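# Push the office chair into the next room's yellow bay

## Task

Bring the office chair into the adjoining room and leave it standing in the yellow taped bay there so that each of its five wheels sits fully inside the tape and none touches the tape line. The chair must not be toppled or left leaning, and it must stay in place on its own once the robot lets go; a position that only the robot's hold maintains does not count.

## Robot and tools

ROBOT. A wheeled base with two drive wheels and four passive casters carries a column with a tilting head and two six-joint arms, each ending in a two-finger gripper. Folded, as it starts, it measures 0.73 m long, 0.62 m wide and 1.88 m tall, with its front 0.40 m ahead of the column. The base can only drive straight or turn in place; it cannot move sideways. Cameras: cam_head_left, cam_head_right (head), cam_left_wrist, cam_right_wrist (on the hands) and nav_camera (low, near the front, about 0.33 m ahead and 0.225 m up). Each image is 672x504 pixels.

FRAMES. Base frame: origin on the floor under the column, midway between the drive wheels; x forward, y to the robot's left, z up. left_hand and right_hand are reported in it: the point where the fingers meet (tips reach 8 mm further), with quat_wxyz mapping (0,0,1) onto the finger direction and the hand's y axis along the opening. The odometry frame is the base frame where the scene began.

execute_actions. Argument "actions": a list holding one action or none (empty just reports state and images). An action may contain "base", "joints", or both, plus optional "speeds"; the parts start together. "base" holds exactly one key, a relative move from where the base last measured itself: translate_m, metres, -3 to 3, positive forward; or rotate_rad, radians, -3.2 to 3.2, positive counter-clockwise seen from above. A base move needing more than 8.667 s is refused. "speeds" caps only that action's base motion: translate_m 0.05 to 0.8 m/s, rotate_rad 0.1 to 1 rad/s (the maxima are the defaults); it does not slow arms. "joints" is a map of absolute targets by joint name, each its own number: head_tilt_rad -0.61 to 1.308 (0 level, positive looks down); left_joint1_rad and right_joint1_rad -2.879 to 2.879; joint2 0 to 3.141; joint3 0 to 3.019; joint4 -1.692 to 1.57; joint5 -1.57 to 1.57 (positive swings the hand to the robot's right); joint6 -2.094 to 2.094 (hand roll); left_gripper_m and right_gripper_m 0 (closed) to 0.093 m fingertip gap. Argument "cameras": list of camera names, or "all"; omitted or null gives all, [] gives none. Unknown keys, names or out-of-range values make the whole call refused with no motion. Joints and base not named may keep pushing toward earlier targets. No action runs over 15 s.

wait: "seconds" 0 to 10; nothing new is commanded and the state and images come back. zoom_image: "camera" and "region" [x0, y0, x1, y1] in pixels of that camera's latest full image, at most 504x504, origin top-left. read_manual: optional "section", only "licences"; moves nothing. finished_scene: "scene" is the integer number of the current scene; it closes the scene permanently and reports success, so only call it once the chair rests in the bay unaided.

ARM GEOMETRY. With joint1 at -1.57 (left) or 1.57 (right) and joints 5 and 6 at 0, the arm works in a vertical plane straight ahead, 0.23 m to that side of the column. Let a = j2 - 0.35, b = 1.05 + j2 - j3, c = b - j4 (c = 1.57 means fingers straight down). Hand point: ahead 0.12 + 0.39 sin a + 0.38 cos b + 0.25 cos c, height 1.46 + 0.39 cos a - 0.38 sin b - 0.25 sin c. Example: j2, j3, j4 = 0.93, 0.78, 0.14 gives about 0.60 m ahead, 1.21 m up. The real hand tends to sit up to 5 cm lower and nearer the column (about 12 cm under heavy or distant loads). Reach is about 1 m from the shoulder and no lower than 0.47 m, so the floor is out of reach. Loads: roughly 3.2 kg at 0.4 m ahead, 2 kg to 0.6 m, 1 kg to 0.8 m, fingers down. Small joint changes (under about 0.03 rad, or 0.08 for joints 2 and 3) may not move anything; for gentle contact step about 0.05 rad per call from the previous target. To grip, command a gripper opening smaller than the object; "off_target" is then expected, and a reading staying 0.002 m or more above target indicates something is held.

RESULT LINES. base_status and joint_status: done, off_target (stopped short, may still push), contact_stop (base wheel stalled: back off 0.05 m before retrying or turning), time_out (then holds where it rests, an arm possibly still pushing a limited step further), not_followed or "joint command not followed" with a cause: line (safety check withheld arm targets for nearness to the other arm, the body or an obstacle; move the affected joints at least 0.05 rad back, or drive away). on_its_own lists uncommanded behaviour; "held at" is a target, not a position. base_odometry counts wheel turns only, so slip reads as travel; if turned_by_wheels and turned_by_imu differ by over about 4% and 0.05 rad, the base hit something or slipped. base_tilt in degrees (forward, right positive, about 1 degree bias); a forward drop of 0.5 degrees while driving means leaning back—reverse 0.05 m. motor_effort gives left_wheel and right_wheel in percent, peak in brackets; door sills can raise it. wheel_motors_off is 1 after about 3 s of hard base pushing, cutting the wheels for 2 s. Joint torques, MOTOR HOT (from 85 °C) and OVER-TEMPERATURE FAULT (100 °C: that arm drops until cool) warn of strain; to relieve a pressing arm, resend its reported positions as targets.

CAUTIONS. Never let the arms strike or press on each other. Avoid long hard pushes by base or arms, dropping or knocking things, and tipping the chair. The robot keeps its last command while you deliberate. End with the robot released from the chair so it stays parked on its own.

Each tool is called after "Call:" in YAML: its name, and indented under it one key for each argument.

## Session

Call:
execute_actions:
  actions:
    - {"joints":{"head_tilt_rad":0.5}}
  cameras: ["cam_head_left","nav_camera"]

Scene clock: 0.77 s.
Joint torques (N m, as the arm reports them, + toward a larger angle): left_arm=[ 0.   -9.26 -1.72 -1.2  -0.05  0.02] | right_arm=[-1.42 -7.01 -0.86 -1.3  -0.15 -0.01]
base_odometry: x=+0.000 y=+0.000 heading=+0.000 (m, m, rad; odometry frame)
turned_by_wheels: +0.000 (rad since the last result)
turned_by_imu: +0.000 (rad since the last result)
base_tilt: forward=+0.2 right=+0.3 (deg)
base_status: not commanded
joint_positions: head_tilt_rad=+0.518 left_joint1_rad=-1.564 left_joint2_rad=+0.901 left_joint3_rad=+0.435 left_joint4_rad=-0.907 left_joint5_rad=+0.046 left_joint6_rad=-0.083 left_gripper_m=+0.094 right_joint1_rad=+1.565 right_joint2_rad=+0.858 right_joint3_rad=+0.393 right_joint4_rad=-0.938 right_joint5_rad=+0.001 right_joint6_rad=-0.072 right_gripper_m=+0.095
joint_status: all done
wheel_motors_off: 0
motor_effort: left_wheel=+3(5) right_wheel=+0(0) (%)
left_hand: x=+0.1642 y=+0.2182 z=+1.2397 quat_wxyz=(+0.412, +0.050, -0.910, +0.002) (m; base frame)
right_hand: x=+0.1455 y=-0.2268 z=+1.2537 quat_wxyz=(+0.425, +0.030, -0.904, -0.013) (m; base frame)
pictures: cam_head_left, nav_camera
Images, in order (width x height): cam_head_left 672x504, nav_camera 672x504.

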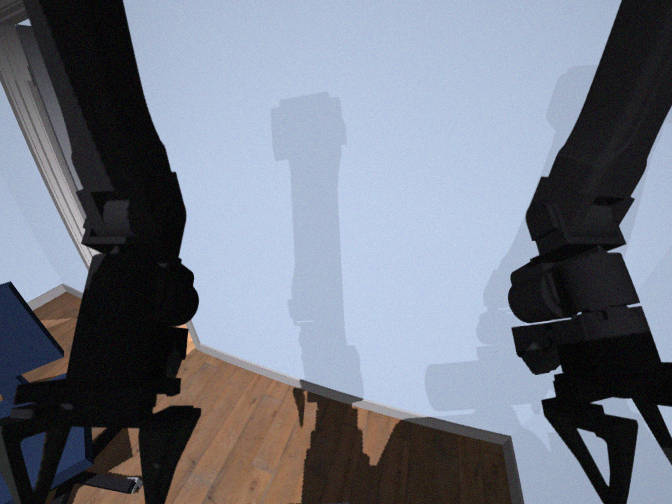

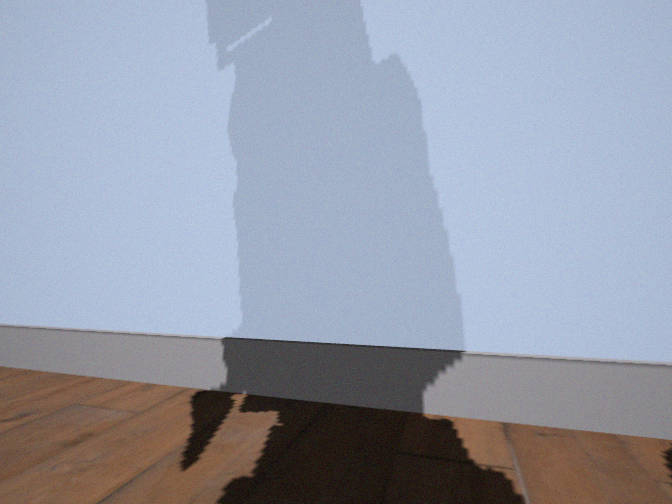

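Call:
execute_actions:
  actions:
    - {"base":{"rotate_rad":1.1}}
  cameras: ["cam_head_left","nav_camera"]

Scene clock: 4.57 s.
Joint torques (N m, as the arm reports them, + toward a larger angle): left_arm=[-0.39 -8.95 -1.47 -1.14 -0.05 -0.02] | right_arm=[-1.25 -6.77 -0.86 -1.29 -0.15 -0.01]
base_odometry: x=+0.000 y=+0.000 heading=+1.099 (m, m, rad; odometry frame)
turned_by_wheels: +1.099 (rad since the last result)
turned_by_imu: +1.099 (rad since the last result)
base_tilt: forward=+0.3 right=+0.3 (deg)
base_status: done
joint_positions: head_tilt_rad=+0.518 left_joint1_rad=-1.564 left_joint2_rad=+0.901 left_joint3_rad=+0.435 left_joint4_rad=-0.907 left_joint5_rad=+0.046 left_joint6_rad=-0.083 left_gripper_m=+0.094 right_joint1_rad=+1.565 right_joint2_rad=+0.858 right_joint3_rad=+0.394 right_joint4_rad=-0.938 right_joint5_rad=+0.001 right_joint6_rad=-0.072 right_gripper_m=+0.095
joint_status: not commanded
wheel_motors_off: 0
motor_effort: left_wheel=-8(70) right_wheel=+5(46) (%)
left_hand: x=+0.1642 y=+0.2182 z=+1.2397 quat_wxyz=(+0.412, +0.050, -0.910, +0.002) (m; base frame)
right_hand: x=+0.1457 y=-0.2268 z=+1.2536 quat_wxyz=(+0.425, +0.030, -0.904, -0.013) (m; base frame)
pictures: cam_head_left, nav_camera
Images, in order (width x height): cam_head_left 672x504, nav_camera 672x504.

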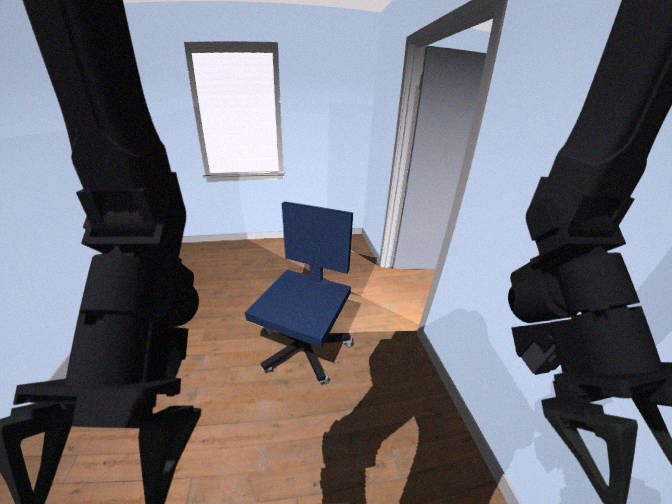

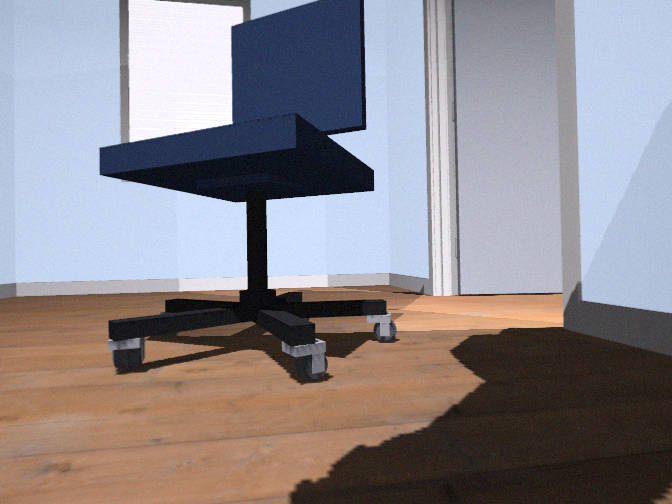

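Call:
execute_actions:
  actions:
    - {"base":{"rotate_rad":0.9}}
  cameras: ["cam_head_left"]

Call:
execute_actions:
  actions:
    - {"base":{"translate_m":0.75}}
  cameras: []

Call:
execute_actions:
  actions:
    - {"base":{"rotate_rad":-1.33},"joints":{"head_tilt_rad":0.8}}
  cameras: ["cam_head_left","nav_camera"]

Scene clock: 16.73 s.
Joint torques (N m, as the arm reports them, + toward a larger angle): left_arm=[-0.28 -8.86 -1.62 -1.04 -0.02  0.01] | right_arm=[-1.47 -6.86 -0.91 -1.32 -0.15  0.  ]
base_odometry: x=+0.000 y=+0.000 heading=+1.997 (m, m, rad; odometry frame)
turned_by_wheels: +0.898 (rad since the last result)
turned_by_imu: +0.902 (rad since the last result)
base_tilt: forward=+0.3 right=+0.4 (deg)
base_status: done
joint_positions: head_tilt_rad=+0.518 left_joint1_rad=-1.564 left_joint2_rad=+0.901 left_joint3_rad=+0.435 left_joint4_rad=-0.907 left_joint5_rad=+0.046 left_joint6_rad=-0.083 left_gripper_m=+0.094 right_joint1_rad=+1.565 right_joint2_rad=+0.858 right_joint3_rad=+0.394 right_joint4_rad=-0.938 right_joint5_rad=+0.001 right_joint6_rad=-0.072 right_gripper_m=+0.095
joint_status: not commanded
wheel_motors_off: 0
motor_effort: left_wheel=-7(34) right_wheel=+5(29) (%)
left_hand: x=+0.1642 y=+0.2182 z=+1.2397 quat_wxyz=(+0.412, +0.050, -0.910, +0.002) (m; base frame)
right_hand: x=+0.1459 y=-0.2268 z=+1.2536 quat_wxyz=(+0.425, +0.030, -0.905, -0.013) (m; base frame)
pictures: cam_head_left
Images, in order (width x height): cam_head_left 672x504.

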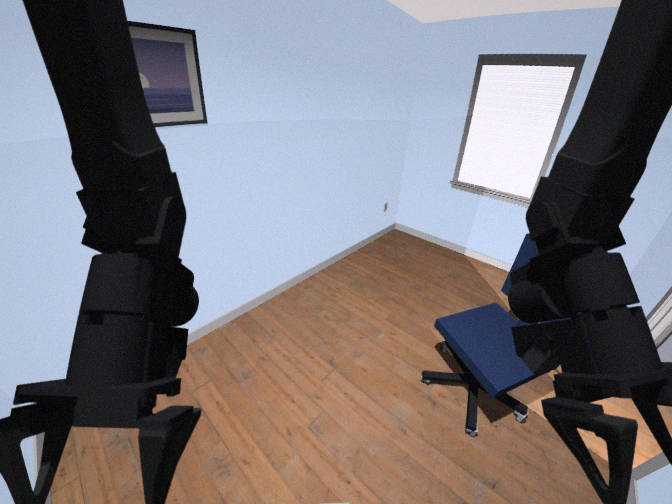

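Scene clock: 19.47 s.
Joint torques (N m, as the arm reports them, + toward a larger angle): left_arm=[-0.31 -9.11 -1.74 -1.29 -0.02  0.  ] | right_arm=[-1.46 -6.83 -1.08 -1.28 -0.13  0.  ]
base_odometry: x=-0.311 y=+0.683 heading=+1.997 (m, m, rad; odometry frame)
turned_by_wheels: +0.000 (rad since the last result)
turned_by_imu: -0.001 (rad since the last result)
base_tilt: forward=+0.3 right=+0.2 (deg)
base_status: done
joint_positions: head_tilt_rad=+0.517 left_joint1_rad=-1.564 left_joint2_rad=+0.901 left_joint3_rad=+0.437 left_joint4_rad=-0.907 left_joint5_rad=+0.046 left_joint6_rad=-0.083 left_gripper_m=+0.094 right_joint1_rad=+1.565 right_joint2_rad=+0.858 right_joint3_rad=+0.395 right_joint4_rad=-0.938 right_joint5_rad=+0.001 right_joint6_rad=-0.072 right_gripper_m=+0.095
joint_status: not commanded
wheel_motors_off: 0
motor_effort: left_wheel=+0(67) right_wheel=+0(64) (%)
left_hand: x=+0.1653 y=+0.2182 z=+1.2394 quat_wxyz=(+0.411, +0.050, -0.910, +0.002) (m; base frame)
right_hand: x=+0.1465 y=-0.2268 z=+1.2534 quat_wxyz=(+0.425, +0.030, -0.905, -0.013) (m; base frame)
pictures: none
No camera images: the call's "cameras" was empty. Leave "cameras" out to get every camera's image.

Scene clock: 22.47 s.
Joint torques (N m, as the arm reports them, + toward a larger angle): left_arm=[ 0.16 -8.54 -1.87 -1.15 -0.02  0.03] | right_arm=[-1.46 -7.03 -1.06 -1.28 -0.14  0.  ]
base_odometry: x=-0.311 y=+0.683 heading=+0.669 (m, m, rad; odometry frame)
turned_by_wheels: -1.328 (rad since the last result)
turned_by_imu: -1.330 (rad since the last result)
base_tilt: forward=+0.2 right=+0.3 (deg)
base_status: done
joint_positions: head_tilt_rad=+0.802 left_joint1_rad=-1.564 left_joint2_rad=+0.901 left_joint3_rad=+0.436 left_joint4_rad=-0.907 left_joint5_rad=+0.046 left_joint6_rad=-0.083 left_gripper_m=+0.094 right_joint1_rad=+1.565 right_joint2_rad=+0.858 right_joint3_rad=+0.395 right_joint4_rad=-0.938 right_joint5_rad=+0.001 right_joint6_rad=-0.072 right_gripper_m=+0.095
joint_status: all done
wheel_motors_off: 0
motor_effort: left_wheel=+6(47) right_wheel=-5(59) (%)
left_hand: x=+0.1651 y=+0.2182 z=+1.2395 quat_wxyz=(+0.411, +0.050, -0.910, +0.002) (m; base frame)
right_hand: x=+0.1465 y=-0.2268 z=+1.2534 quat_wxyz=(+0.425, +0.030, -0.905, -0.013) (m; base frame)
pictures: cam_head_left, nav_camera
Images, in order (width x height): cam_head_left 672x504, nav_camera 672x504.

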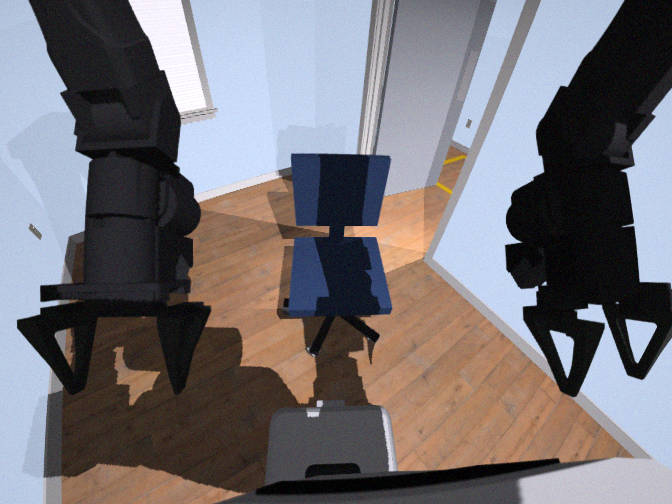

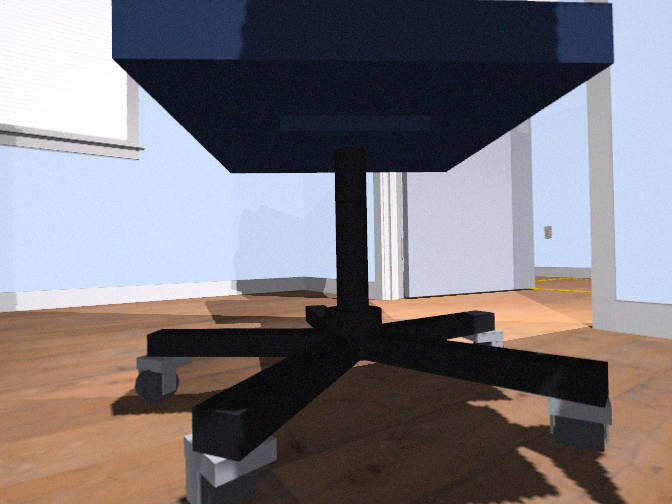

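Call:
execute_actions:
  actions:
    - {"base":{"translate_m":0.29},"speeds":{"translate_m":0.2},"joints":{"left_joint1_rad":-1.69,"left_joint2_rad":1.7,"left_joint3_rad":2.17,"left_joint4_rad":-0.6,"left_joint5_rad":0,"left_joint6_rad":1.57,"right_joint1_rad":1.69,"right_joint2_rad":1.7,"right_joint3_rad":2.17,"right_joint4_rad":-0.6,"right_joint5_rad":0,"right_joint6_rad":-1.57,"head_tilt_rad":0.6}}

Scene clock: 32.73 s.
Joint torques (N m, as the arm reports them, + toward a larger angle): left_arm=[ -2.11 -26.9    8.58   1.82   0.11   0.06] | right_arm=[ -0.06 -26.88  10.18   1.34  -0.37  -0.05]
base_odometry: x=-0.083 y=+0.862 heading=+0.668 (m, m, rad; odometry frame)
turned_by_wheels: -0.001 (rad since the last result)
turned_by_imu: -0.001 (rad since the last result)
base_tilt: forward=+0.3 right=+0.2 (deg)
base_status: done
joint_positions: head_tilt_rad=+0.617 left_joint1_rad=-1.690 left_joint2_rad=+1.682 left_joint3_rad=+2.162 left_joint4_rad=-0.607 left_joint5_rad=+0.001 left_joint6_rad=+1.561 left_gripper_m=+0.094 right_joint1_rad=+1.688 right_joint2_rad=+1.694 right_joint3_rad=+2.158 right_joint4_rad=-0.602 right_joint5_rad=+0.001 right_joint6_rad=-1.561 right_gripper_m=+0.095
joint_status: all done
wheel_motors_off: 0
motor_effort: left_wheel=-2(71) right_wheel=+0(59) (%)
left_hand: x=+0.9129 y=+0.1397 z=+1.1185 quat_wxyz=(-0.180, -0.702, -0.682, -0.098) (m; base frame)
right_hand: x=+0.9079 y=-0.1412 z=+1.1071 quat_wxyz=(-0.175, +0.703, -0.683, +0.096) (m; base frame)
pictures: cam_head_left, cam_head_right, cam_left_wrist, cam_right_wrist, nav_camera
Images, in order (width x height): cam_head_left 672x504, cam_head_right 672x504, cam_left_wrist 672x504, cam_right_wrist 672x504, nav_camera 672x504.

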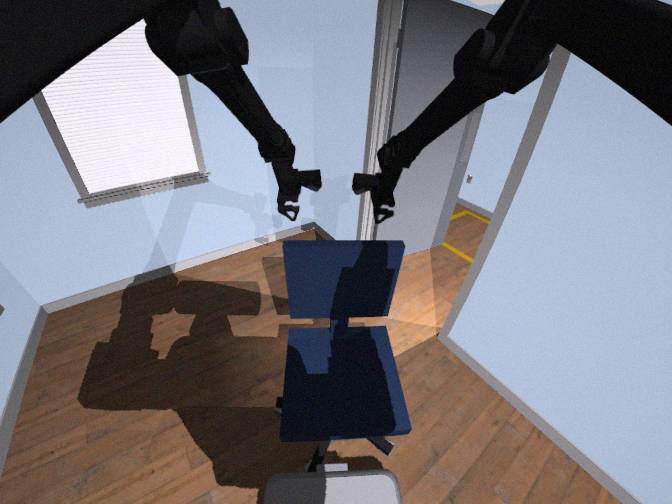

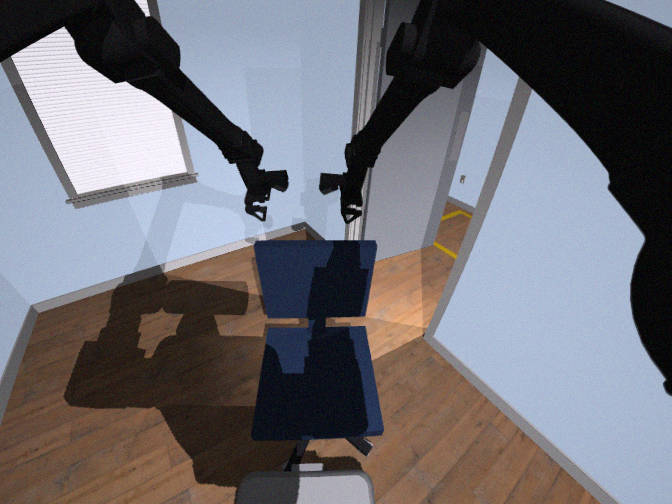

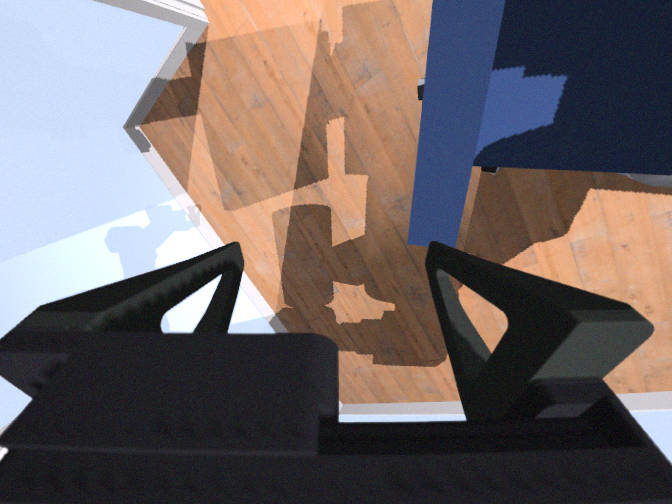

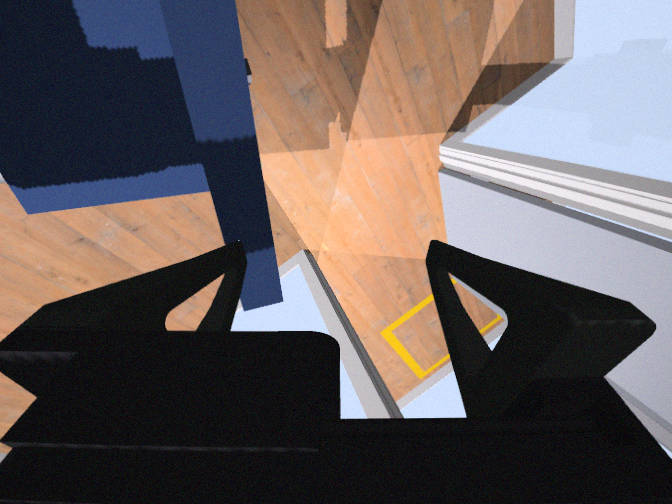

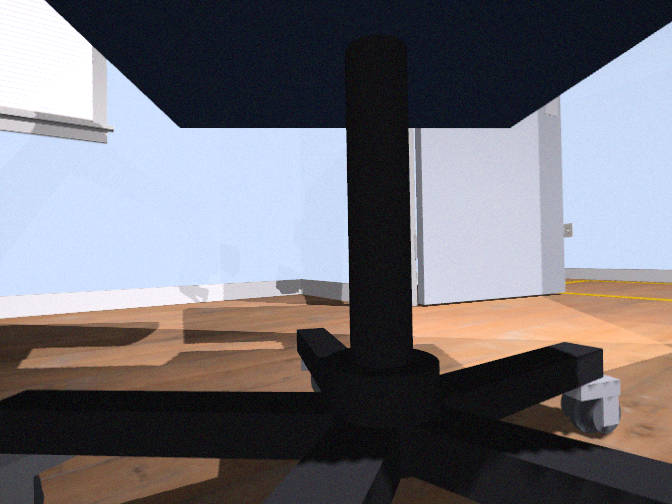

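Call:
execute_actions:
  actions:
    - {"joints":{"left_joint1_rad":-1.72,"left_joint2_rad":1.81,"left_joint3_rad":2.31,"left_joint4_rad":-0.85,"right_joint1_rad":1.67,"right_joint2_rad":1.81,"right_joint3_rad":2.31,"right_joint4_rad":-0.85}}
  cameras: ["cam_left_wrist","cam_right_wrist"]

Scene clock: 38.50 s.
Joint torques (N m, as the arm reports them, + toward a larger angle): left_arm=[ -2.94 -27.27  10.05   0.5    0.1    0.08] | right_arm=[ -1.12 -26.26  11.63   0.68  -0.36  -0.06]
base_odometry: x=-0.083 y=+0.862 heading=+0.668 (m, m, rad; odometry frame)
turned_by_wheels: +0.000 (rad since the last result)
turned_by_imu: +0.000 (rad since the last result)
base_tilt: forward=+0.3 right=+0.3 (deg)
base_status: not commanded
joint_positions: head_tilt_rad=+0.617 left_joint1_rad=-1.713 left_joint2_rad=+1.814 left_joint3_rad=+2.279 left_joint4_rad=-0.842 left_joint5_rad=+0.001 left_joint6_rad=+1.562 left_gripper_m=+0.094 right_joint1_rad=+1.684 right_joint2_rad=+1.799 right_joint3_rad=+2.279 right_joint4_rad=-0.847 right_joint5_rad=+0.001 right_joint6_rad=-1.562 right_gripper_m=+0.095
joint_status: all done
wheel_motors_off: 0
motor_effort: left_wheel=-3(1) right_wheel=+1(2) (%)
left_hand: x=+0.8577 y=+0.1182 z=+1.0489 quat_wxyz=(-0.097, -0.722, -0.685, -0.006) (m; base frame)
right_hand: x=+0.8641 y=-0.1421 z=+1.0574 quat_wxyz=(-0.091, +0.718, -0.690, +0.019) (m; base frame)
pictures: cam_left_wrist, cam_right_wrist
Images, in order (width x height): cam_left_wrist 672x504, cam_right_wrist 672x504.

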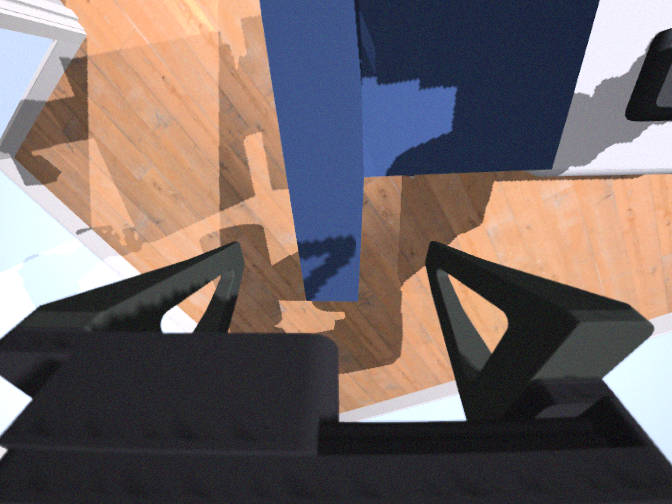

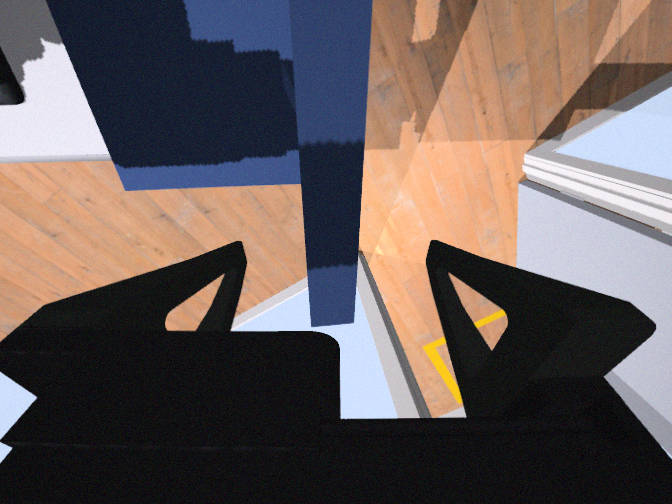

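Call:
execute_actions:
  actions:
    - {"joints":{"left_joint2_rad":2.1,"left_joint3_rad":2.63,"left_joint4_rad":-0.79,"right_joint2_rad":2.11,"right_joint3_rad":2.63,"right_joint4_rad":-0.79}}
  cameras: ["cam_left_wrist","cam_right_wrist"]

Scene clock: 41.97 s.
Joint torques (N m, as the arm reports them, + toward a larger angle): left_arm=[ -3.17 -22.14   9.29   1.8    0.11   0.  ] | right_arm=[ -0.81 -21.24  10.02   1.28  -0.41  -0.01]
base_odometry: x=-0.083 y=+0.862 heading=+0.668 (m, m, rad; odometry frame)
turned_by_wheels: +0.000 (rad since the last result)
turned_by_imu: +0.000 (rad since the last result)
base_tilt: forward=+0.3 right=+0.1 (deg)
base_status: not commanded
joint_positions: head_tilt_rad=+0.617 left_joint1_rad=-1.714 left_joint2_rad=+2.022 left_joint3_rad=+2.619 left_joint4_rad=-0.801 left_joint5_rad=+0.001 left_joint6_rad=+1.563 left_gripper_m=+0.094 right_joint1_rad=+1.683 right_joint2_rad=+2.026 right_joint3_rad=+2.625 right_joint4_rad=-0.792 right_joint5_rad=+0.002 right_joint6_rad=-1.565 right_gripper_m=+0.095
joint_status: all done
wheel_motors_off: 0
motor_effort: left_wheel=-1(14) right_wheel=+1(12) (%)
left_hand: x=+0.9239 y=+0.1097 z=+1.0238 quat_wxyz=(-0.160, -0.712, -0.681, -0.065) (m; base frame)
right_hand: x=+0.9281 y=-0.1357 z=+1.0207 quat_wxyz=(-0.153, +0.708, -0.685, +0.080) (m; base frame)
pictures: cam_left_wrist, cam_right_wrist
Images, in order (width x height): cam_left_wrist 672x504, cam_right_wrist 672x504.

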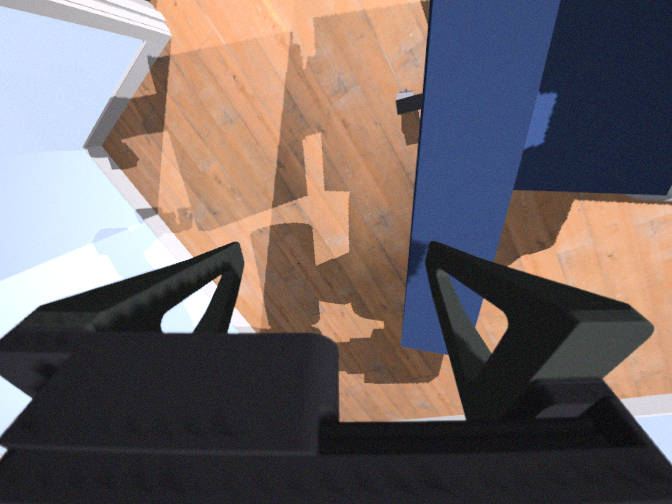

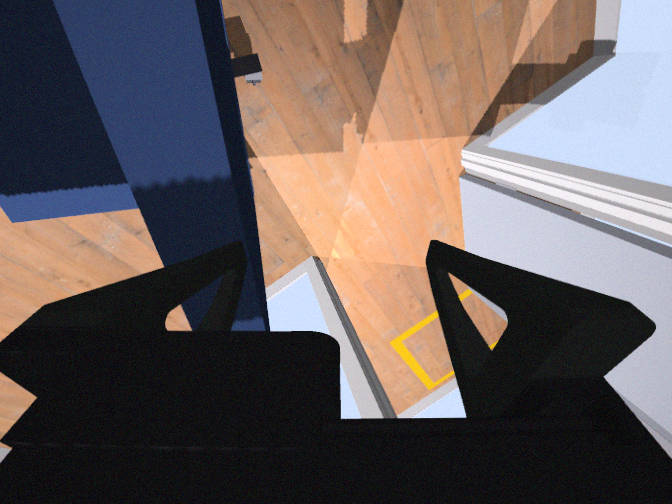

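Call:
execute_actions:
  actions:
    - {"joints":{"left_joint2_rad":1.95,"left_joint4_rad":-1.12,"right_joint2_rad":1.95,"right_joint4_rad":-1.12}}
  cameras: ["cam_left_wrist","cam_right_wrist"]

Scene clock: 47.70 s.
Joint torques (N m, as the arm reports them, + toward a larger angle): left_arm=[ -3.26 -29.75   9.04   0.29   0.12   0.04] | right_arm=[ -0.86 -29.9   10.13   0.41  -0.42  -0.05]
base_odometry: x=-0.083 y=+0.862 heading=+0.668 (m, m, rad; odometry frame)
turned_by_wheels: +0.000 (rad since the last result)
turned_by_imu: +0.000 (rad since the last result)
base_tilt: forward=+0.3 right=+0.2 (deg)
base_status: not commanded
joint_positions: head_tilt_rad=+0.617 left_joint1_rad=-1.714 left_joint2_rad=+1.956 left_joint3_rad=+2.619 left_joint4_rad=-1.108 left_joint5_rad=+0.001 left_joint6_rad=+1.563 left_gripper_m=+0.094 right_joint1_rad=+1.683 right_joint2_rad=+1.967 right_joint3_rad=+2.620 right_joint4_rad=-1.115 right_joint5_rad=+0.002 right_joint6_rad=-1.565 right_gripper_m=+0.095
joint_status: all done
wheel_motors_off: 0
motor_effort: left_wheel=-2(3) right_wheel=+0(0) (%)
left_hand: x=+0.8776 y=+0.1175 z=+1.0593 quat_wxyz=(-0.072, -0.726, -0.684, +0.018) (m; base frame)
right_hand: x=+0.8736 y=-0.1415 z=+1.0488 quat_wxyz=(-0.056, +0.722, -0.689, -0.012) (m; base frame)
pictures: cam_left_wrist, cam_right_wrist
Images, in order (width x height): cam_left_wrist 672x504, cam_right_wrist 672x504.

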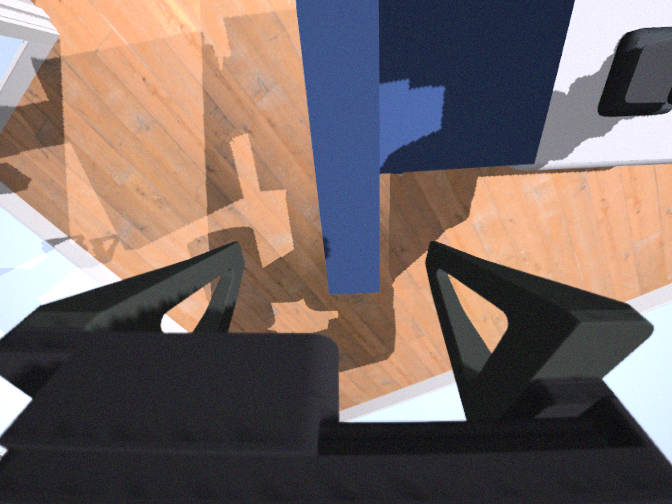

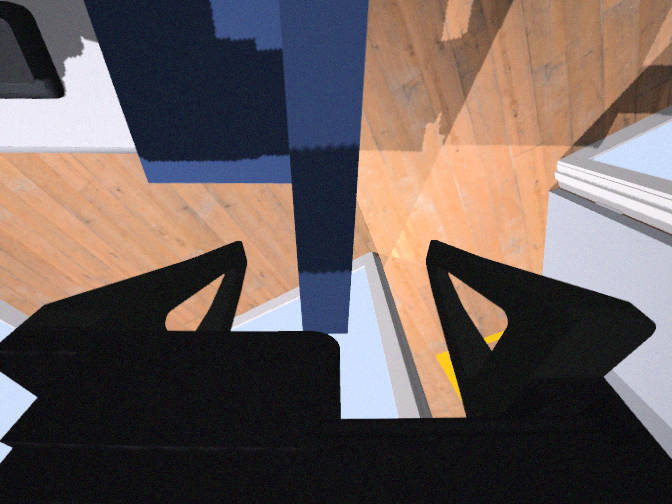

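Call:
execute_actions:
  actions:
    - {"joints":{"left_joint2_rad":2.1,"left_joint4_rad":-0.92,"right_joint2_rad":2.1,"right_joint4_rad":-0.92}}
  cameras: ["cam_left_wrist","cam_right_wrist"]

Scene clock: 50.77 s.
Joint torques (N m, as the arm reports them, + toward a larger angle): left_arm=[ -3.22 -28.36   8.96   0.79   0.18   0.09] | right_arm=[ -0.63 -28.04  10.49   1.04  -0.41  -0.04]
base_odometry: x=-0.083 y=+0.862 heading=+0.668 (m, m, rad; odometry frame)
turned_by_wheels: +0.000 (rad since the last result)
turned_by_imu: +0.000 (rad since the last result)
base_tilt: forward=+0.3 right=+0.4 (deg)
base_status: not commanded
joint_positions: head_tilt_rad=+0.617 left_joint1_rad=-1.714 left_joint2_rad=+2.112 left_joint3_rad=+2.615 left_joint4_rad=-0.920 left_joint5_rad=+0.000 left_joint6_rad=+1.561 left_gripper_m=+0.094 right_joint1_rad=+1.683 right_joint2_rad=+2.110 right_joint3_rad=+2.610 right_joint4_rad=-0.927 right_joint5_rad=+0.002 right_joint6_rad=-1.565 right_gripper_m=+0.095
joint_status: all done
wheel_motors_off: 0
motor_effort: left_wheel=+0(2) right_wheel=+1(3) (%)
left_hand: x=+0.8496 y=+0.1056 z=+0.9464 quat_wxyz=(-0.082, -0.724, -0.685, +0.008) (m; base frame)
right_hand: x=+0.8488 y=-0.1326 z=+0.9435 quat_wxyz=(-0.068, +0.721, -0.689, -0.001) (m; base frame)
pictures: cam_left_wrist, cam_right_wrist
Images, in order (width x height): cam_left_wrist 672x504, cam_right_wrist 672x504.

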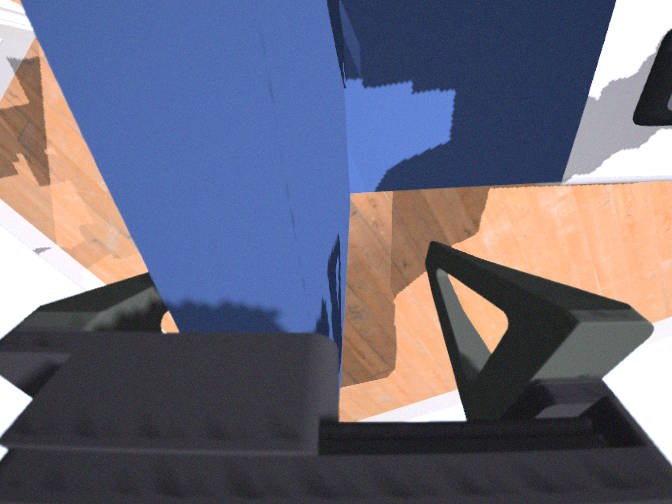

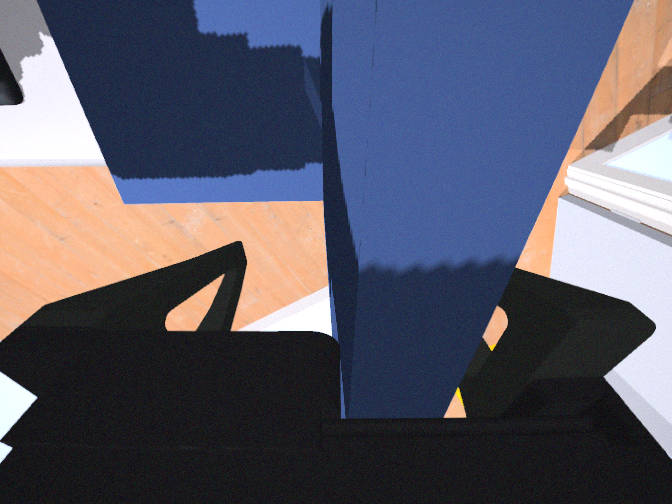

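Call:
execute_actions:
  actions:
    - {"joints":{"left_gripper_m":0.02,"right_gripper_m":0.02,"left_joint4_rad":-0.85,"right_joint4_rad":-0.85}}
  cameras: []

Call:
execute_actions:
  actions:
    - {"base":{"rotate_rad":0.43},"speeds":{"rotate_rad":0.4}}
  cameras: ["cam_head_left"]

Call:
execute_actions:
  actions:
    - {"base":{"translate_m":0.9},"speeds":{"translate_m":0.4}}
  cameras: ["cam_head_left"]

Scene clock: 54.83 s.
Joint torques (N m, as the arm reports them, + toward a larger angle): left_arm=[ -3.24 -29.5    8.68   1.02   0.47   0.37] | right_arm=[ -0.54 -28.34  10.35   1.16  -0.43  -0.06]
base_odometry: x=-0.083 y=+0.862 heading=+0.668 (m, m, rad; odometry frame)
turned_by_wheels: +0.000 (rad since the last result)
turned_by_imu: +0.000 (rad since the last result)
base_tilt: forward=+0.3 right=+0.3 (deg)
base_status: not commanded
joint_positions: head_tilt_rad=+0.617 left_joint1_rad=-1.715 left_joint2_rad=+2.110 left_joint3_rad=+2.619 left_joint4_rad=-0.855 left_joint5_rad=-0.006 left_joint6_rad=+1.534 left_gripper_m=+0.044 right_joint1_rad=+1.683 right_joint2_rad=+2.109 right_joint3_rad=+2.614 right_joint4_rad=-0.858 right_joint5_rad=+0.002 right_joint6_rad=-1.563 right_gripper_m=+0.045
joint_status: left_gripper_m off_target (ended at +0.044, target +0.020); right_gripper_m off_target (ended at +0.045, target +0.020); the others done
wheel_motors_off: 0
motor_effort: left_wheel=-5(12) right_wheel=-2(8) (%)
left_hand: x=+0.8683 y=+0.1053 z=+0.9517 quat_wxyz=(-0.107, -0.711, -0.695, -0.017) (m; base frame)
right_hand: x=+0.8675 y=-0.1320 z=+0.9474 quat_wxyz=(-0.095, +0.717, -0.690, +0.024) (m; base frame)
pictures: none
No camera images: the call's "cameras" was empty. Leave "cameras" out to get every camera's image.

Scene clock: 57.23 s.
Joint torques (N m, as the arm reports them, + toward a larger angle): left_arm=[ -0.35 -27.21  11.02   2.59  -1.11   1.3 ] | right_arm=[  2.25 -27.78  10.35   2.46  -1.39   0.75]
base_odometry: x=-0.083 y=+0.863 heading=+1.095 (m, m, rad; odometry frame)
turned_by_wheels: +0.427 (rad since the last result)
turned_by_imu: +0.421 (rad since the last result)
base_tilt: forward=+0.2 right=+0.3 (deg)
base_status: done
joint_positions: head_tilt_rad=+0.617 left_joint1_rad=-1.768 left_joint2_rad=+2.108 left_joint3_rad=+2.592 left_joint4_rad=-0.888 left_joint5_rad=+0.025 left_joint6_rad=+1.448 left_gripper_m=+0.041 right_joint1_rad=+1.631 right_joint2_rad=+2.105 right_joint3_rad=+2.614 right_joint4_rad=-0.887 right_joint5_rad=+0.022 right_joint6_rad=-1.652 right_gripper_m=+0.043
joint_status: not commanded
wheel_motors_off: 0
motor_effort: left_wheel=-7(82) right_wheel=+6(47) (%)
left_hand: x=+0.8450 y=+0.0562 z=+0.9498 quat_wxyz=(-0.110, -0.691, -0.714, +0.036) (m; base frame)
right_hand: x=+0.8647 y=-0.1787 z=+0.9463 quat_wxyz=(-0.061, +0.741, -0.667, +0.042) (m; base frame)
pictures: cam_head_left
Images, in order (width x height): cam_head_left 672x504.

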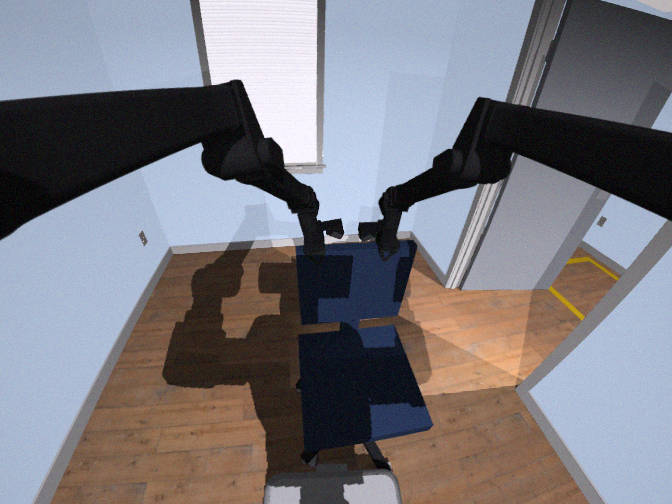

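Scene clock: 60.80 s.
Joint torques (N m, as the arm reports them, + toward a larger angle): left_arm=[ -4.28 -27.69  10.64   3.37  -0.13   0.43] | right_arm=[ -1.43 -27.07  12.34   4.83  -0.15  -0.56]
base_odometry: x=+0.329 y=+1.663 heading=+1.096 (m, m, rad; odometry frame)
turned_by_wheels: +0.001 (rad since the last result)
turned_by_imu: +0.000 (rad since the last result)
base_tilt: forward=+0.3 right=+0.3 (deg)
base_status: done
joint_positions: head_tilt_rad=+0.617 left_joint1_rad=-1.699 left_joint2_rad=+2.097 left_joint3_rad=+2.596 left_joint4_rad=-0.914 left_joint5_rad=+0.005 left_joint6_rad=+1.530 left_gripper_m=+0.040 right_joint1_rad=+1.700 right_joint2_rad=+2.099 right_joint3_rad=+2.590 right_joint4_rad=-0.944 right_joint5_rad=-0.004 right_joint6_rad=-1.510 right_gripper_m=+0.040
joint_status: not commanded
wheel_motors_off: 0
on_its_own: right_gripper_m moved -0.003 toward your old target +0.020
motor_effort: left_wheel=+4(68) right_wheel=+2(72) (%)
left_hand: x=+0.8515 y=+0.1178 z=+0.9499 quat_wxyz=(-0.080, -0.711, -0.698, +0.005) (m; base frame)
right_hand: x=+0.8405 y=-0.1183 z=+0.9456 quat_wxyz=(-0.066, +0.705, -0.706, -0.019) (m; base frame)
pictures: cam_head_left
Images, in order (width x height): cam_head_left 672x504.

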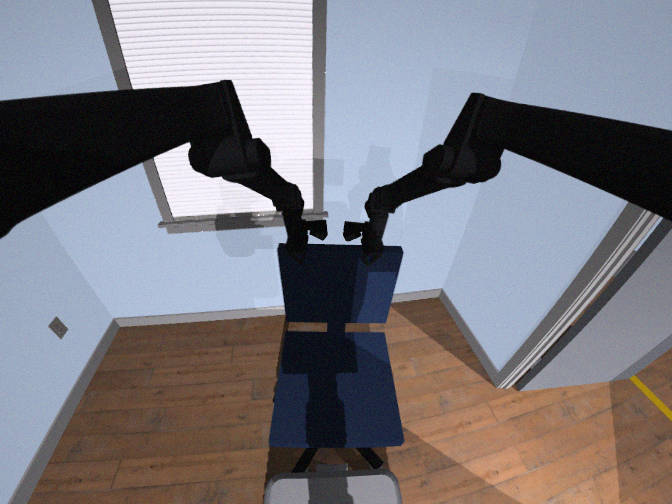

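Call:
execute_actions:
  actions:
    - {"base":{"translate_m":0.1},"speeds":{"translate_m":0.3}}
  cameras: []

Call:
execute_actions:
  actions:
    - {"base":{"rotate_rad":-1.45},"speeds":{"rotate_rad":0.4}}
  cameras: ["cam_head_left","nav_camera"]

Scene clock: 64.57 s.
Joint torques (N m, as the arm reports them, + toward a larger angle): left_arm=[ -4.65 -26.99  10.44   3.56  -0.13   0.42] | right_arm=[ -1.3  -27.19  12.38   4.87  -0.1   -0.56]
base_odometry: x=+0.374 y=+1.752 heading=+1.097 (m, m, rad; odometry frame)
turned_by_wheels: +0.001 (rad since the last result)
turned_by_imu: +0.001 (rad since the last result)
base_tilt: forward=+0.3 right=+0.1 (deg)
base_status: done
joint_positions: head_tilt_rad=+0.617 left_joint1_rad=-1.698 left_joint2_rad=+2.097 left_joint3_rad=+2.597 left_joint4_rad=-0.914 left_joint5_rad=+0.005 left_joint6_rad=+1.532 left_gripper_m=+0.040 right_joint1_rad=+1.700 right_joint2_rad=+2.099 right_joint3_rad=+2.590 right_joint4_rad=-0.943 right_joint5_rad=-0.005 right_joint6_rad=-1.509 right_gripper_m=+0.040
joint_status: not commanded
wheel_motors_off: 0
motor_effort: left_wheel=+4(68) right_wheel=+1(51) (%)
left_hand: x=+0.8521 y=+0.1184 z=+0.9502 quat_wxyz=(-0.080, -0.711, -0.698, +0.005) (m; base frame)
right_hand: x=+0.8406 y=-0.1178 z=+0.9455 quat_wxyz=(-0.067, +0.705, -0.706, -0.019) (m; base frame)
pictures: none
No camera images: the call's "cameras" was empty. Leave "cameras" out to get every camera's image.

Scene clock: 69.60 s.
Joint torques (N m, as the arm reports them, + toward a larger angle): left_arm=[ -6.16 -27.25   9.8    3.06   0.26   0.02] | right_arm=[ -2.57 -27.64  12.37   3.75   0.39  -0.82]
base_odometry: x=+0.375 y=+1.752 heading=-0.348 (m, m, rad; odometry frame)
turned_by_wheels: -1.446 (rad since the last result)
turned_by_imu: -1.430 (rad since the last result)
base_tilt: forward=+0.2 right=+0.3 (deg)
base_status: done
joint_positions: head_tilt_rad=+0.617 left_joint1_rad=-1.673 left_joint2_rad=+2.096 left_joint3_rad=+2.605 left_joint4_rad=-0.901 left_joint5_rad=-0.002 left_joint6_rad=+1.563 left_gripper_m=+0.041 right_joint1_rad=+1.724 right_joint2_rad=+2.105 right_joint3_rad=+2.590 right_joint4_rad=-0.918 right_joint5_rad=-0.015 right_joint6_rad=-1.483 right_gripper_m=+0.041
joint_status: not commanded
wheel_motors_off: 0
motor_effort: left_wheel=+11(84) right_wheel=-9(80) (%)
left_hand: x=+0.8605 y=+0.1404 z=+0.9518 quat_wxyz=(-0.078, -0.718, -0.692, -0.015) (m; base frame)
right_hand: x=+0.8423 y=-0.0954 z=+0.9449 quat_wxyz=(-0.084, +0.699, -0.710, -0.025) (m; base frame)
pictures: cam_head_left, nav_camera
Images, in order (width x height): cam_head_left 672x504, nav_camera 672x504.

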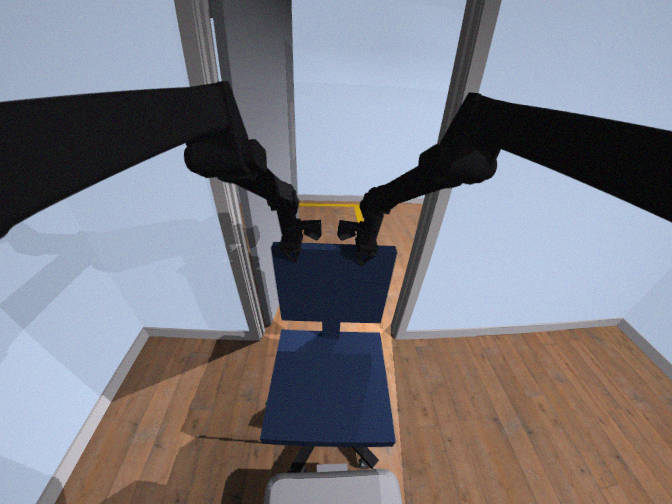

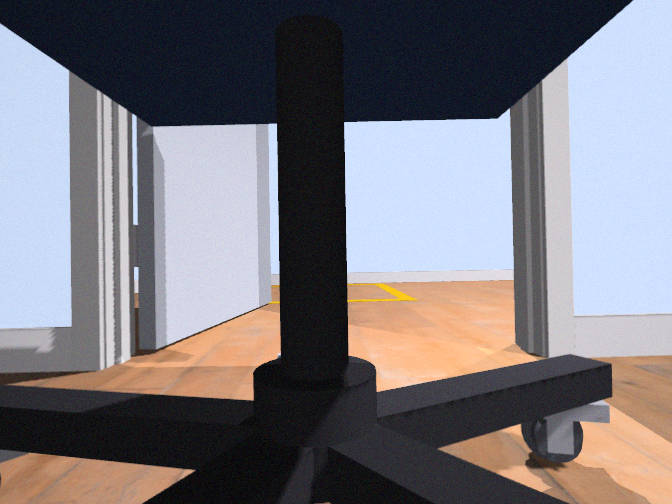

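Call:
execute_actions:
  actions:
    - {"base":{"translate_m":0.8},"speeds":{"translate_m":0.3},"joints":{"head_tilt_rad":0.9}}
  cameras: ["cam_head_left","nav_camera"]

Scene clock: 76.47 s.
Joint torques (N m, as the arm reports them, + toward a larger angle): left_arm=[ -2.29 -27.26  10.3    3.73   0.25   0.71] | right_arm=[  0.14 -27.38  12.45   4.27   0.25  -0.2 ]
base_odometry: x=+1.126 y=+1.478 heading=-0.349 (m, m, rad; odometry frame)
turned_by_wheels: -0.001 (rad since the last result)
turned_by_imu: -0.002 (rad since the last result)
base_tilt: forward=+0.3 right=+0.3 (deg)
base_status: done
joint_positions: head_tilt_rad=+0.901 left_joint1_rad=-1.727 left_joint2_rad=+2.100 left_joint3_rad=+2.596 left_joint4_rad=-0.916 left_joint5_rad=-0.002 left_joint6_rad=+1.504 left_gripper_m=+0.040 right_joint1_rad=+1.671 right_joint2_rad=+2.099 right_joint3_rad=+2.590 right_joint4_rad=-0.931 right_joint5_rad=-0.012 right_joint6_rad=-1.548 right_gripper_m=+0.040
joint_status: all done
wheel_motors_off: 0
motor_effort: left_wheel=+0(98) right_wheel=+2(67) (%)
left_hand: x=+0.8481 y=+0.0952 z=+0.9506 quat_wxyz=(-0.085, -0.706, -0.703, +0.015) (m; base frame)
right_hand: x=+0.8449 y=-0.1404 z=+0.9434 quat_wxyz=(-0.065, +0.714, -0.697, -0.007) (m; base frame)
pictures: cam_head_left, nav_camera
Images, in order (width x height): cam_head_left 672x504, nav_camera 672x504.

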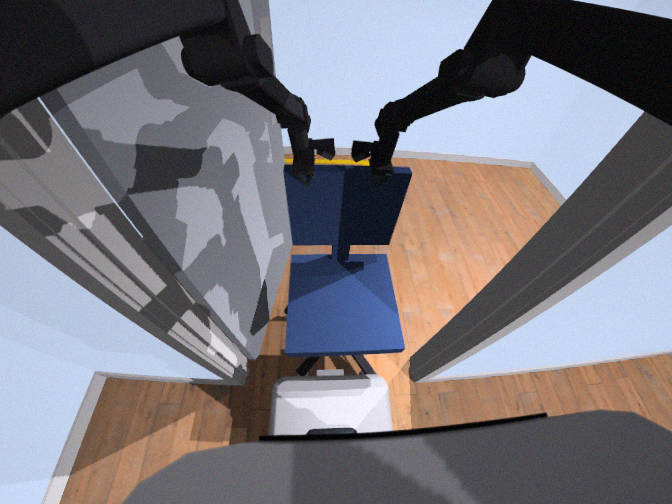

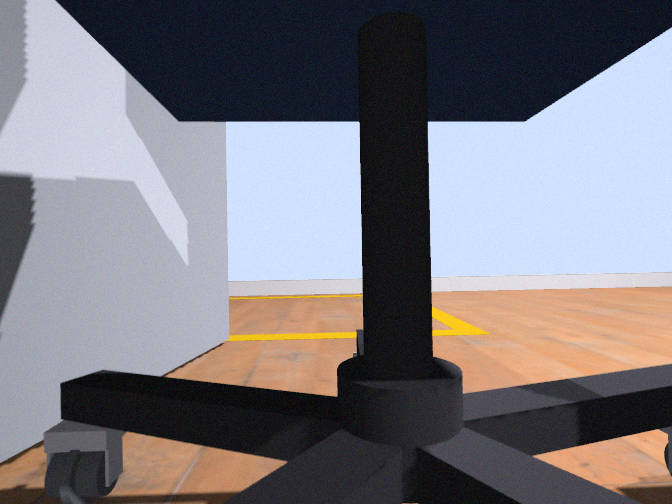

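Call:
execute_actions:
  actions:
    - {"base":{"rotate_rad":-0.12},"speeds":{"rotate_rad":0.3}}
  cameras: []

Call:
execute_actions:
  actions:
    - {"base":{"translate_m":0.9},"speeds":{"translate_m":0.3}}
  cameras: ["cam_head_left","cam_head_right","nav_camera"]

Scene clock: 80.60 s.
Joint torques (N m, as the arm reports them, + toward a larger angle): left_arm=[ -5.91 -27.46   9.8    3.06   0.1    0.17] | right_arm=[ -1.89 -27.06  12.44   3.94   0.49  -0.74]
base_odometry: x=+1.126 y=+1.478 heading=-0.466 (m, m, rad; odometry frame)
turned_by_wheels: -0.117 (rad since the last result)
turned_by_imu: -0.114 (rad since the last result)
base_tilt: forward=+0.2 right=+0.2 (deg)
base_status: done
joint_positions: head_tilt_rad=+0.901 left_joint1_rad=-1.680 left_joint2_rad=+2.098 left_joint3_rad=+2.605 left_joint4_rad=-0.905 left_joint5_rad=+0.001 left_joint6_rad=+1.553 left_gripper_m=+0.041 right_joint1_rad=+1.716 right_joint2_rad=+2.102 right_joint3_rad=+2.589 right_joint4_rad=-0.923 right_joint5_rad=-0.017 right_joint6_rad=-1.490 right_gripper_m=+0.041
joint_status: not commanded
wheel_motors_off: 0
motor_effort: left_wheel=+5(73) right_wheel=-1(65) (%)
left_hand: x=+0.8578 y=+0.1334 z=+0.9506 quat_wxyz=(-0.079, -0.716, -0.694, -0.008) (m; base frame)
right_hand: x=+0.8429 y=-0.1024 z=+0.9456 quat_wxyz=(-0.081, +0.700, -0.709, -0.024) (m; base frame)
pictures: none
No camera images: the call's "cameras" was empty. Leave "cameras" out to get every camera's image.

Scene clock: 84.80 s.
Joint torques (N m, as the arm reports them, + toward a larger angle): left_arm=[ -3.79 -27.15   9.86   3.54   0.51   0.51] | right_arm=[ -1.59 -27.41  12.73   3.96   0.19  -0.58]
base_odometry: x=+1.930 y=+1.073 heading=-0.467 (m, m, rad; odometry frame)
turned_by_wheels: -0.001 (rad since the last result)
turned_by_imu: -0.003 (rad since the last result)
base_tilt: forward=+0.3 right=+0.2 (deg)
base_status: done
joint_positions: head_tilt_rad=+0.902 left_joint1_rad=-1.699 left_joint2_rad=+2.098 left_joint3_rad=+2.604 left_joint4_rad=-0.913 left_joint5_rad=-0.007 left_joint6_rad=+1.524 left_gripper_m=+0.040 right_joint1_rad=+1.700 right_joint2_rad=+2.101 right_joint3_rad=+2.587 right_joint4_rad=-0.922 right_joint5_rad=-0.010 right_joint6_rad=-1.507 right_gripper_m=+0.040
joint_status: not commanded
wheel_motors_off: 0
motor_effort: left_wheel=-2(67) right_wheel=-1(72) (%)
left_hand: x=+0.8549 y=+0.1198 z=+0.9515 quat_wxyz=(-0.079, -0.708, -0.701, -0.001) (m; base frame)
right_hand: x=+0.8434 y=-0.1161 z=+0.9437 quat_wxyz=(-0.075, +0.704, -0.706, -0.016) (m; base frame)
pictures: cam_head_left, cam_head_right, nav_camera
Images, in order (width x height): cam_head_left 672x504, cam_head_right 672x504, nav_camera 672x504.

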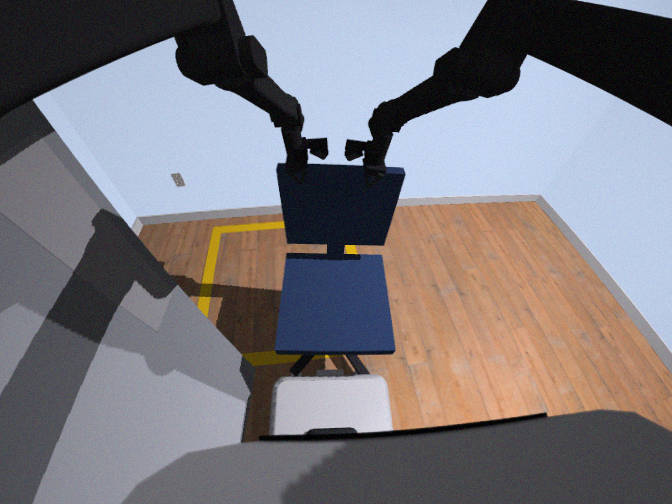

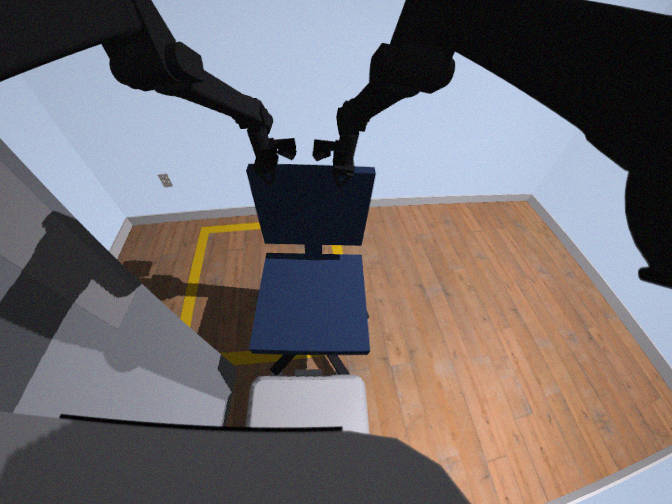

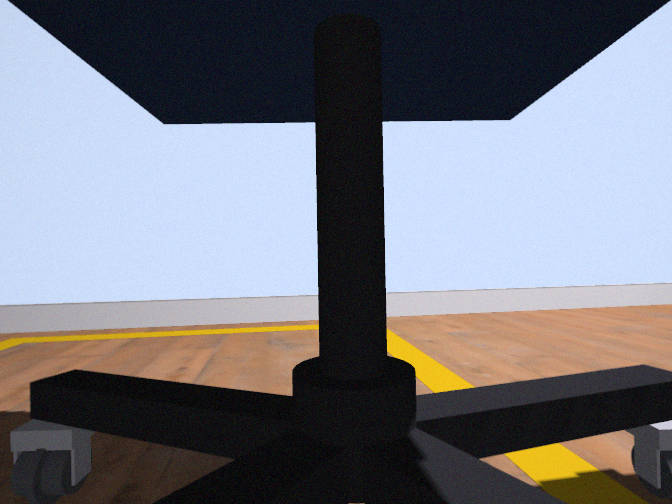

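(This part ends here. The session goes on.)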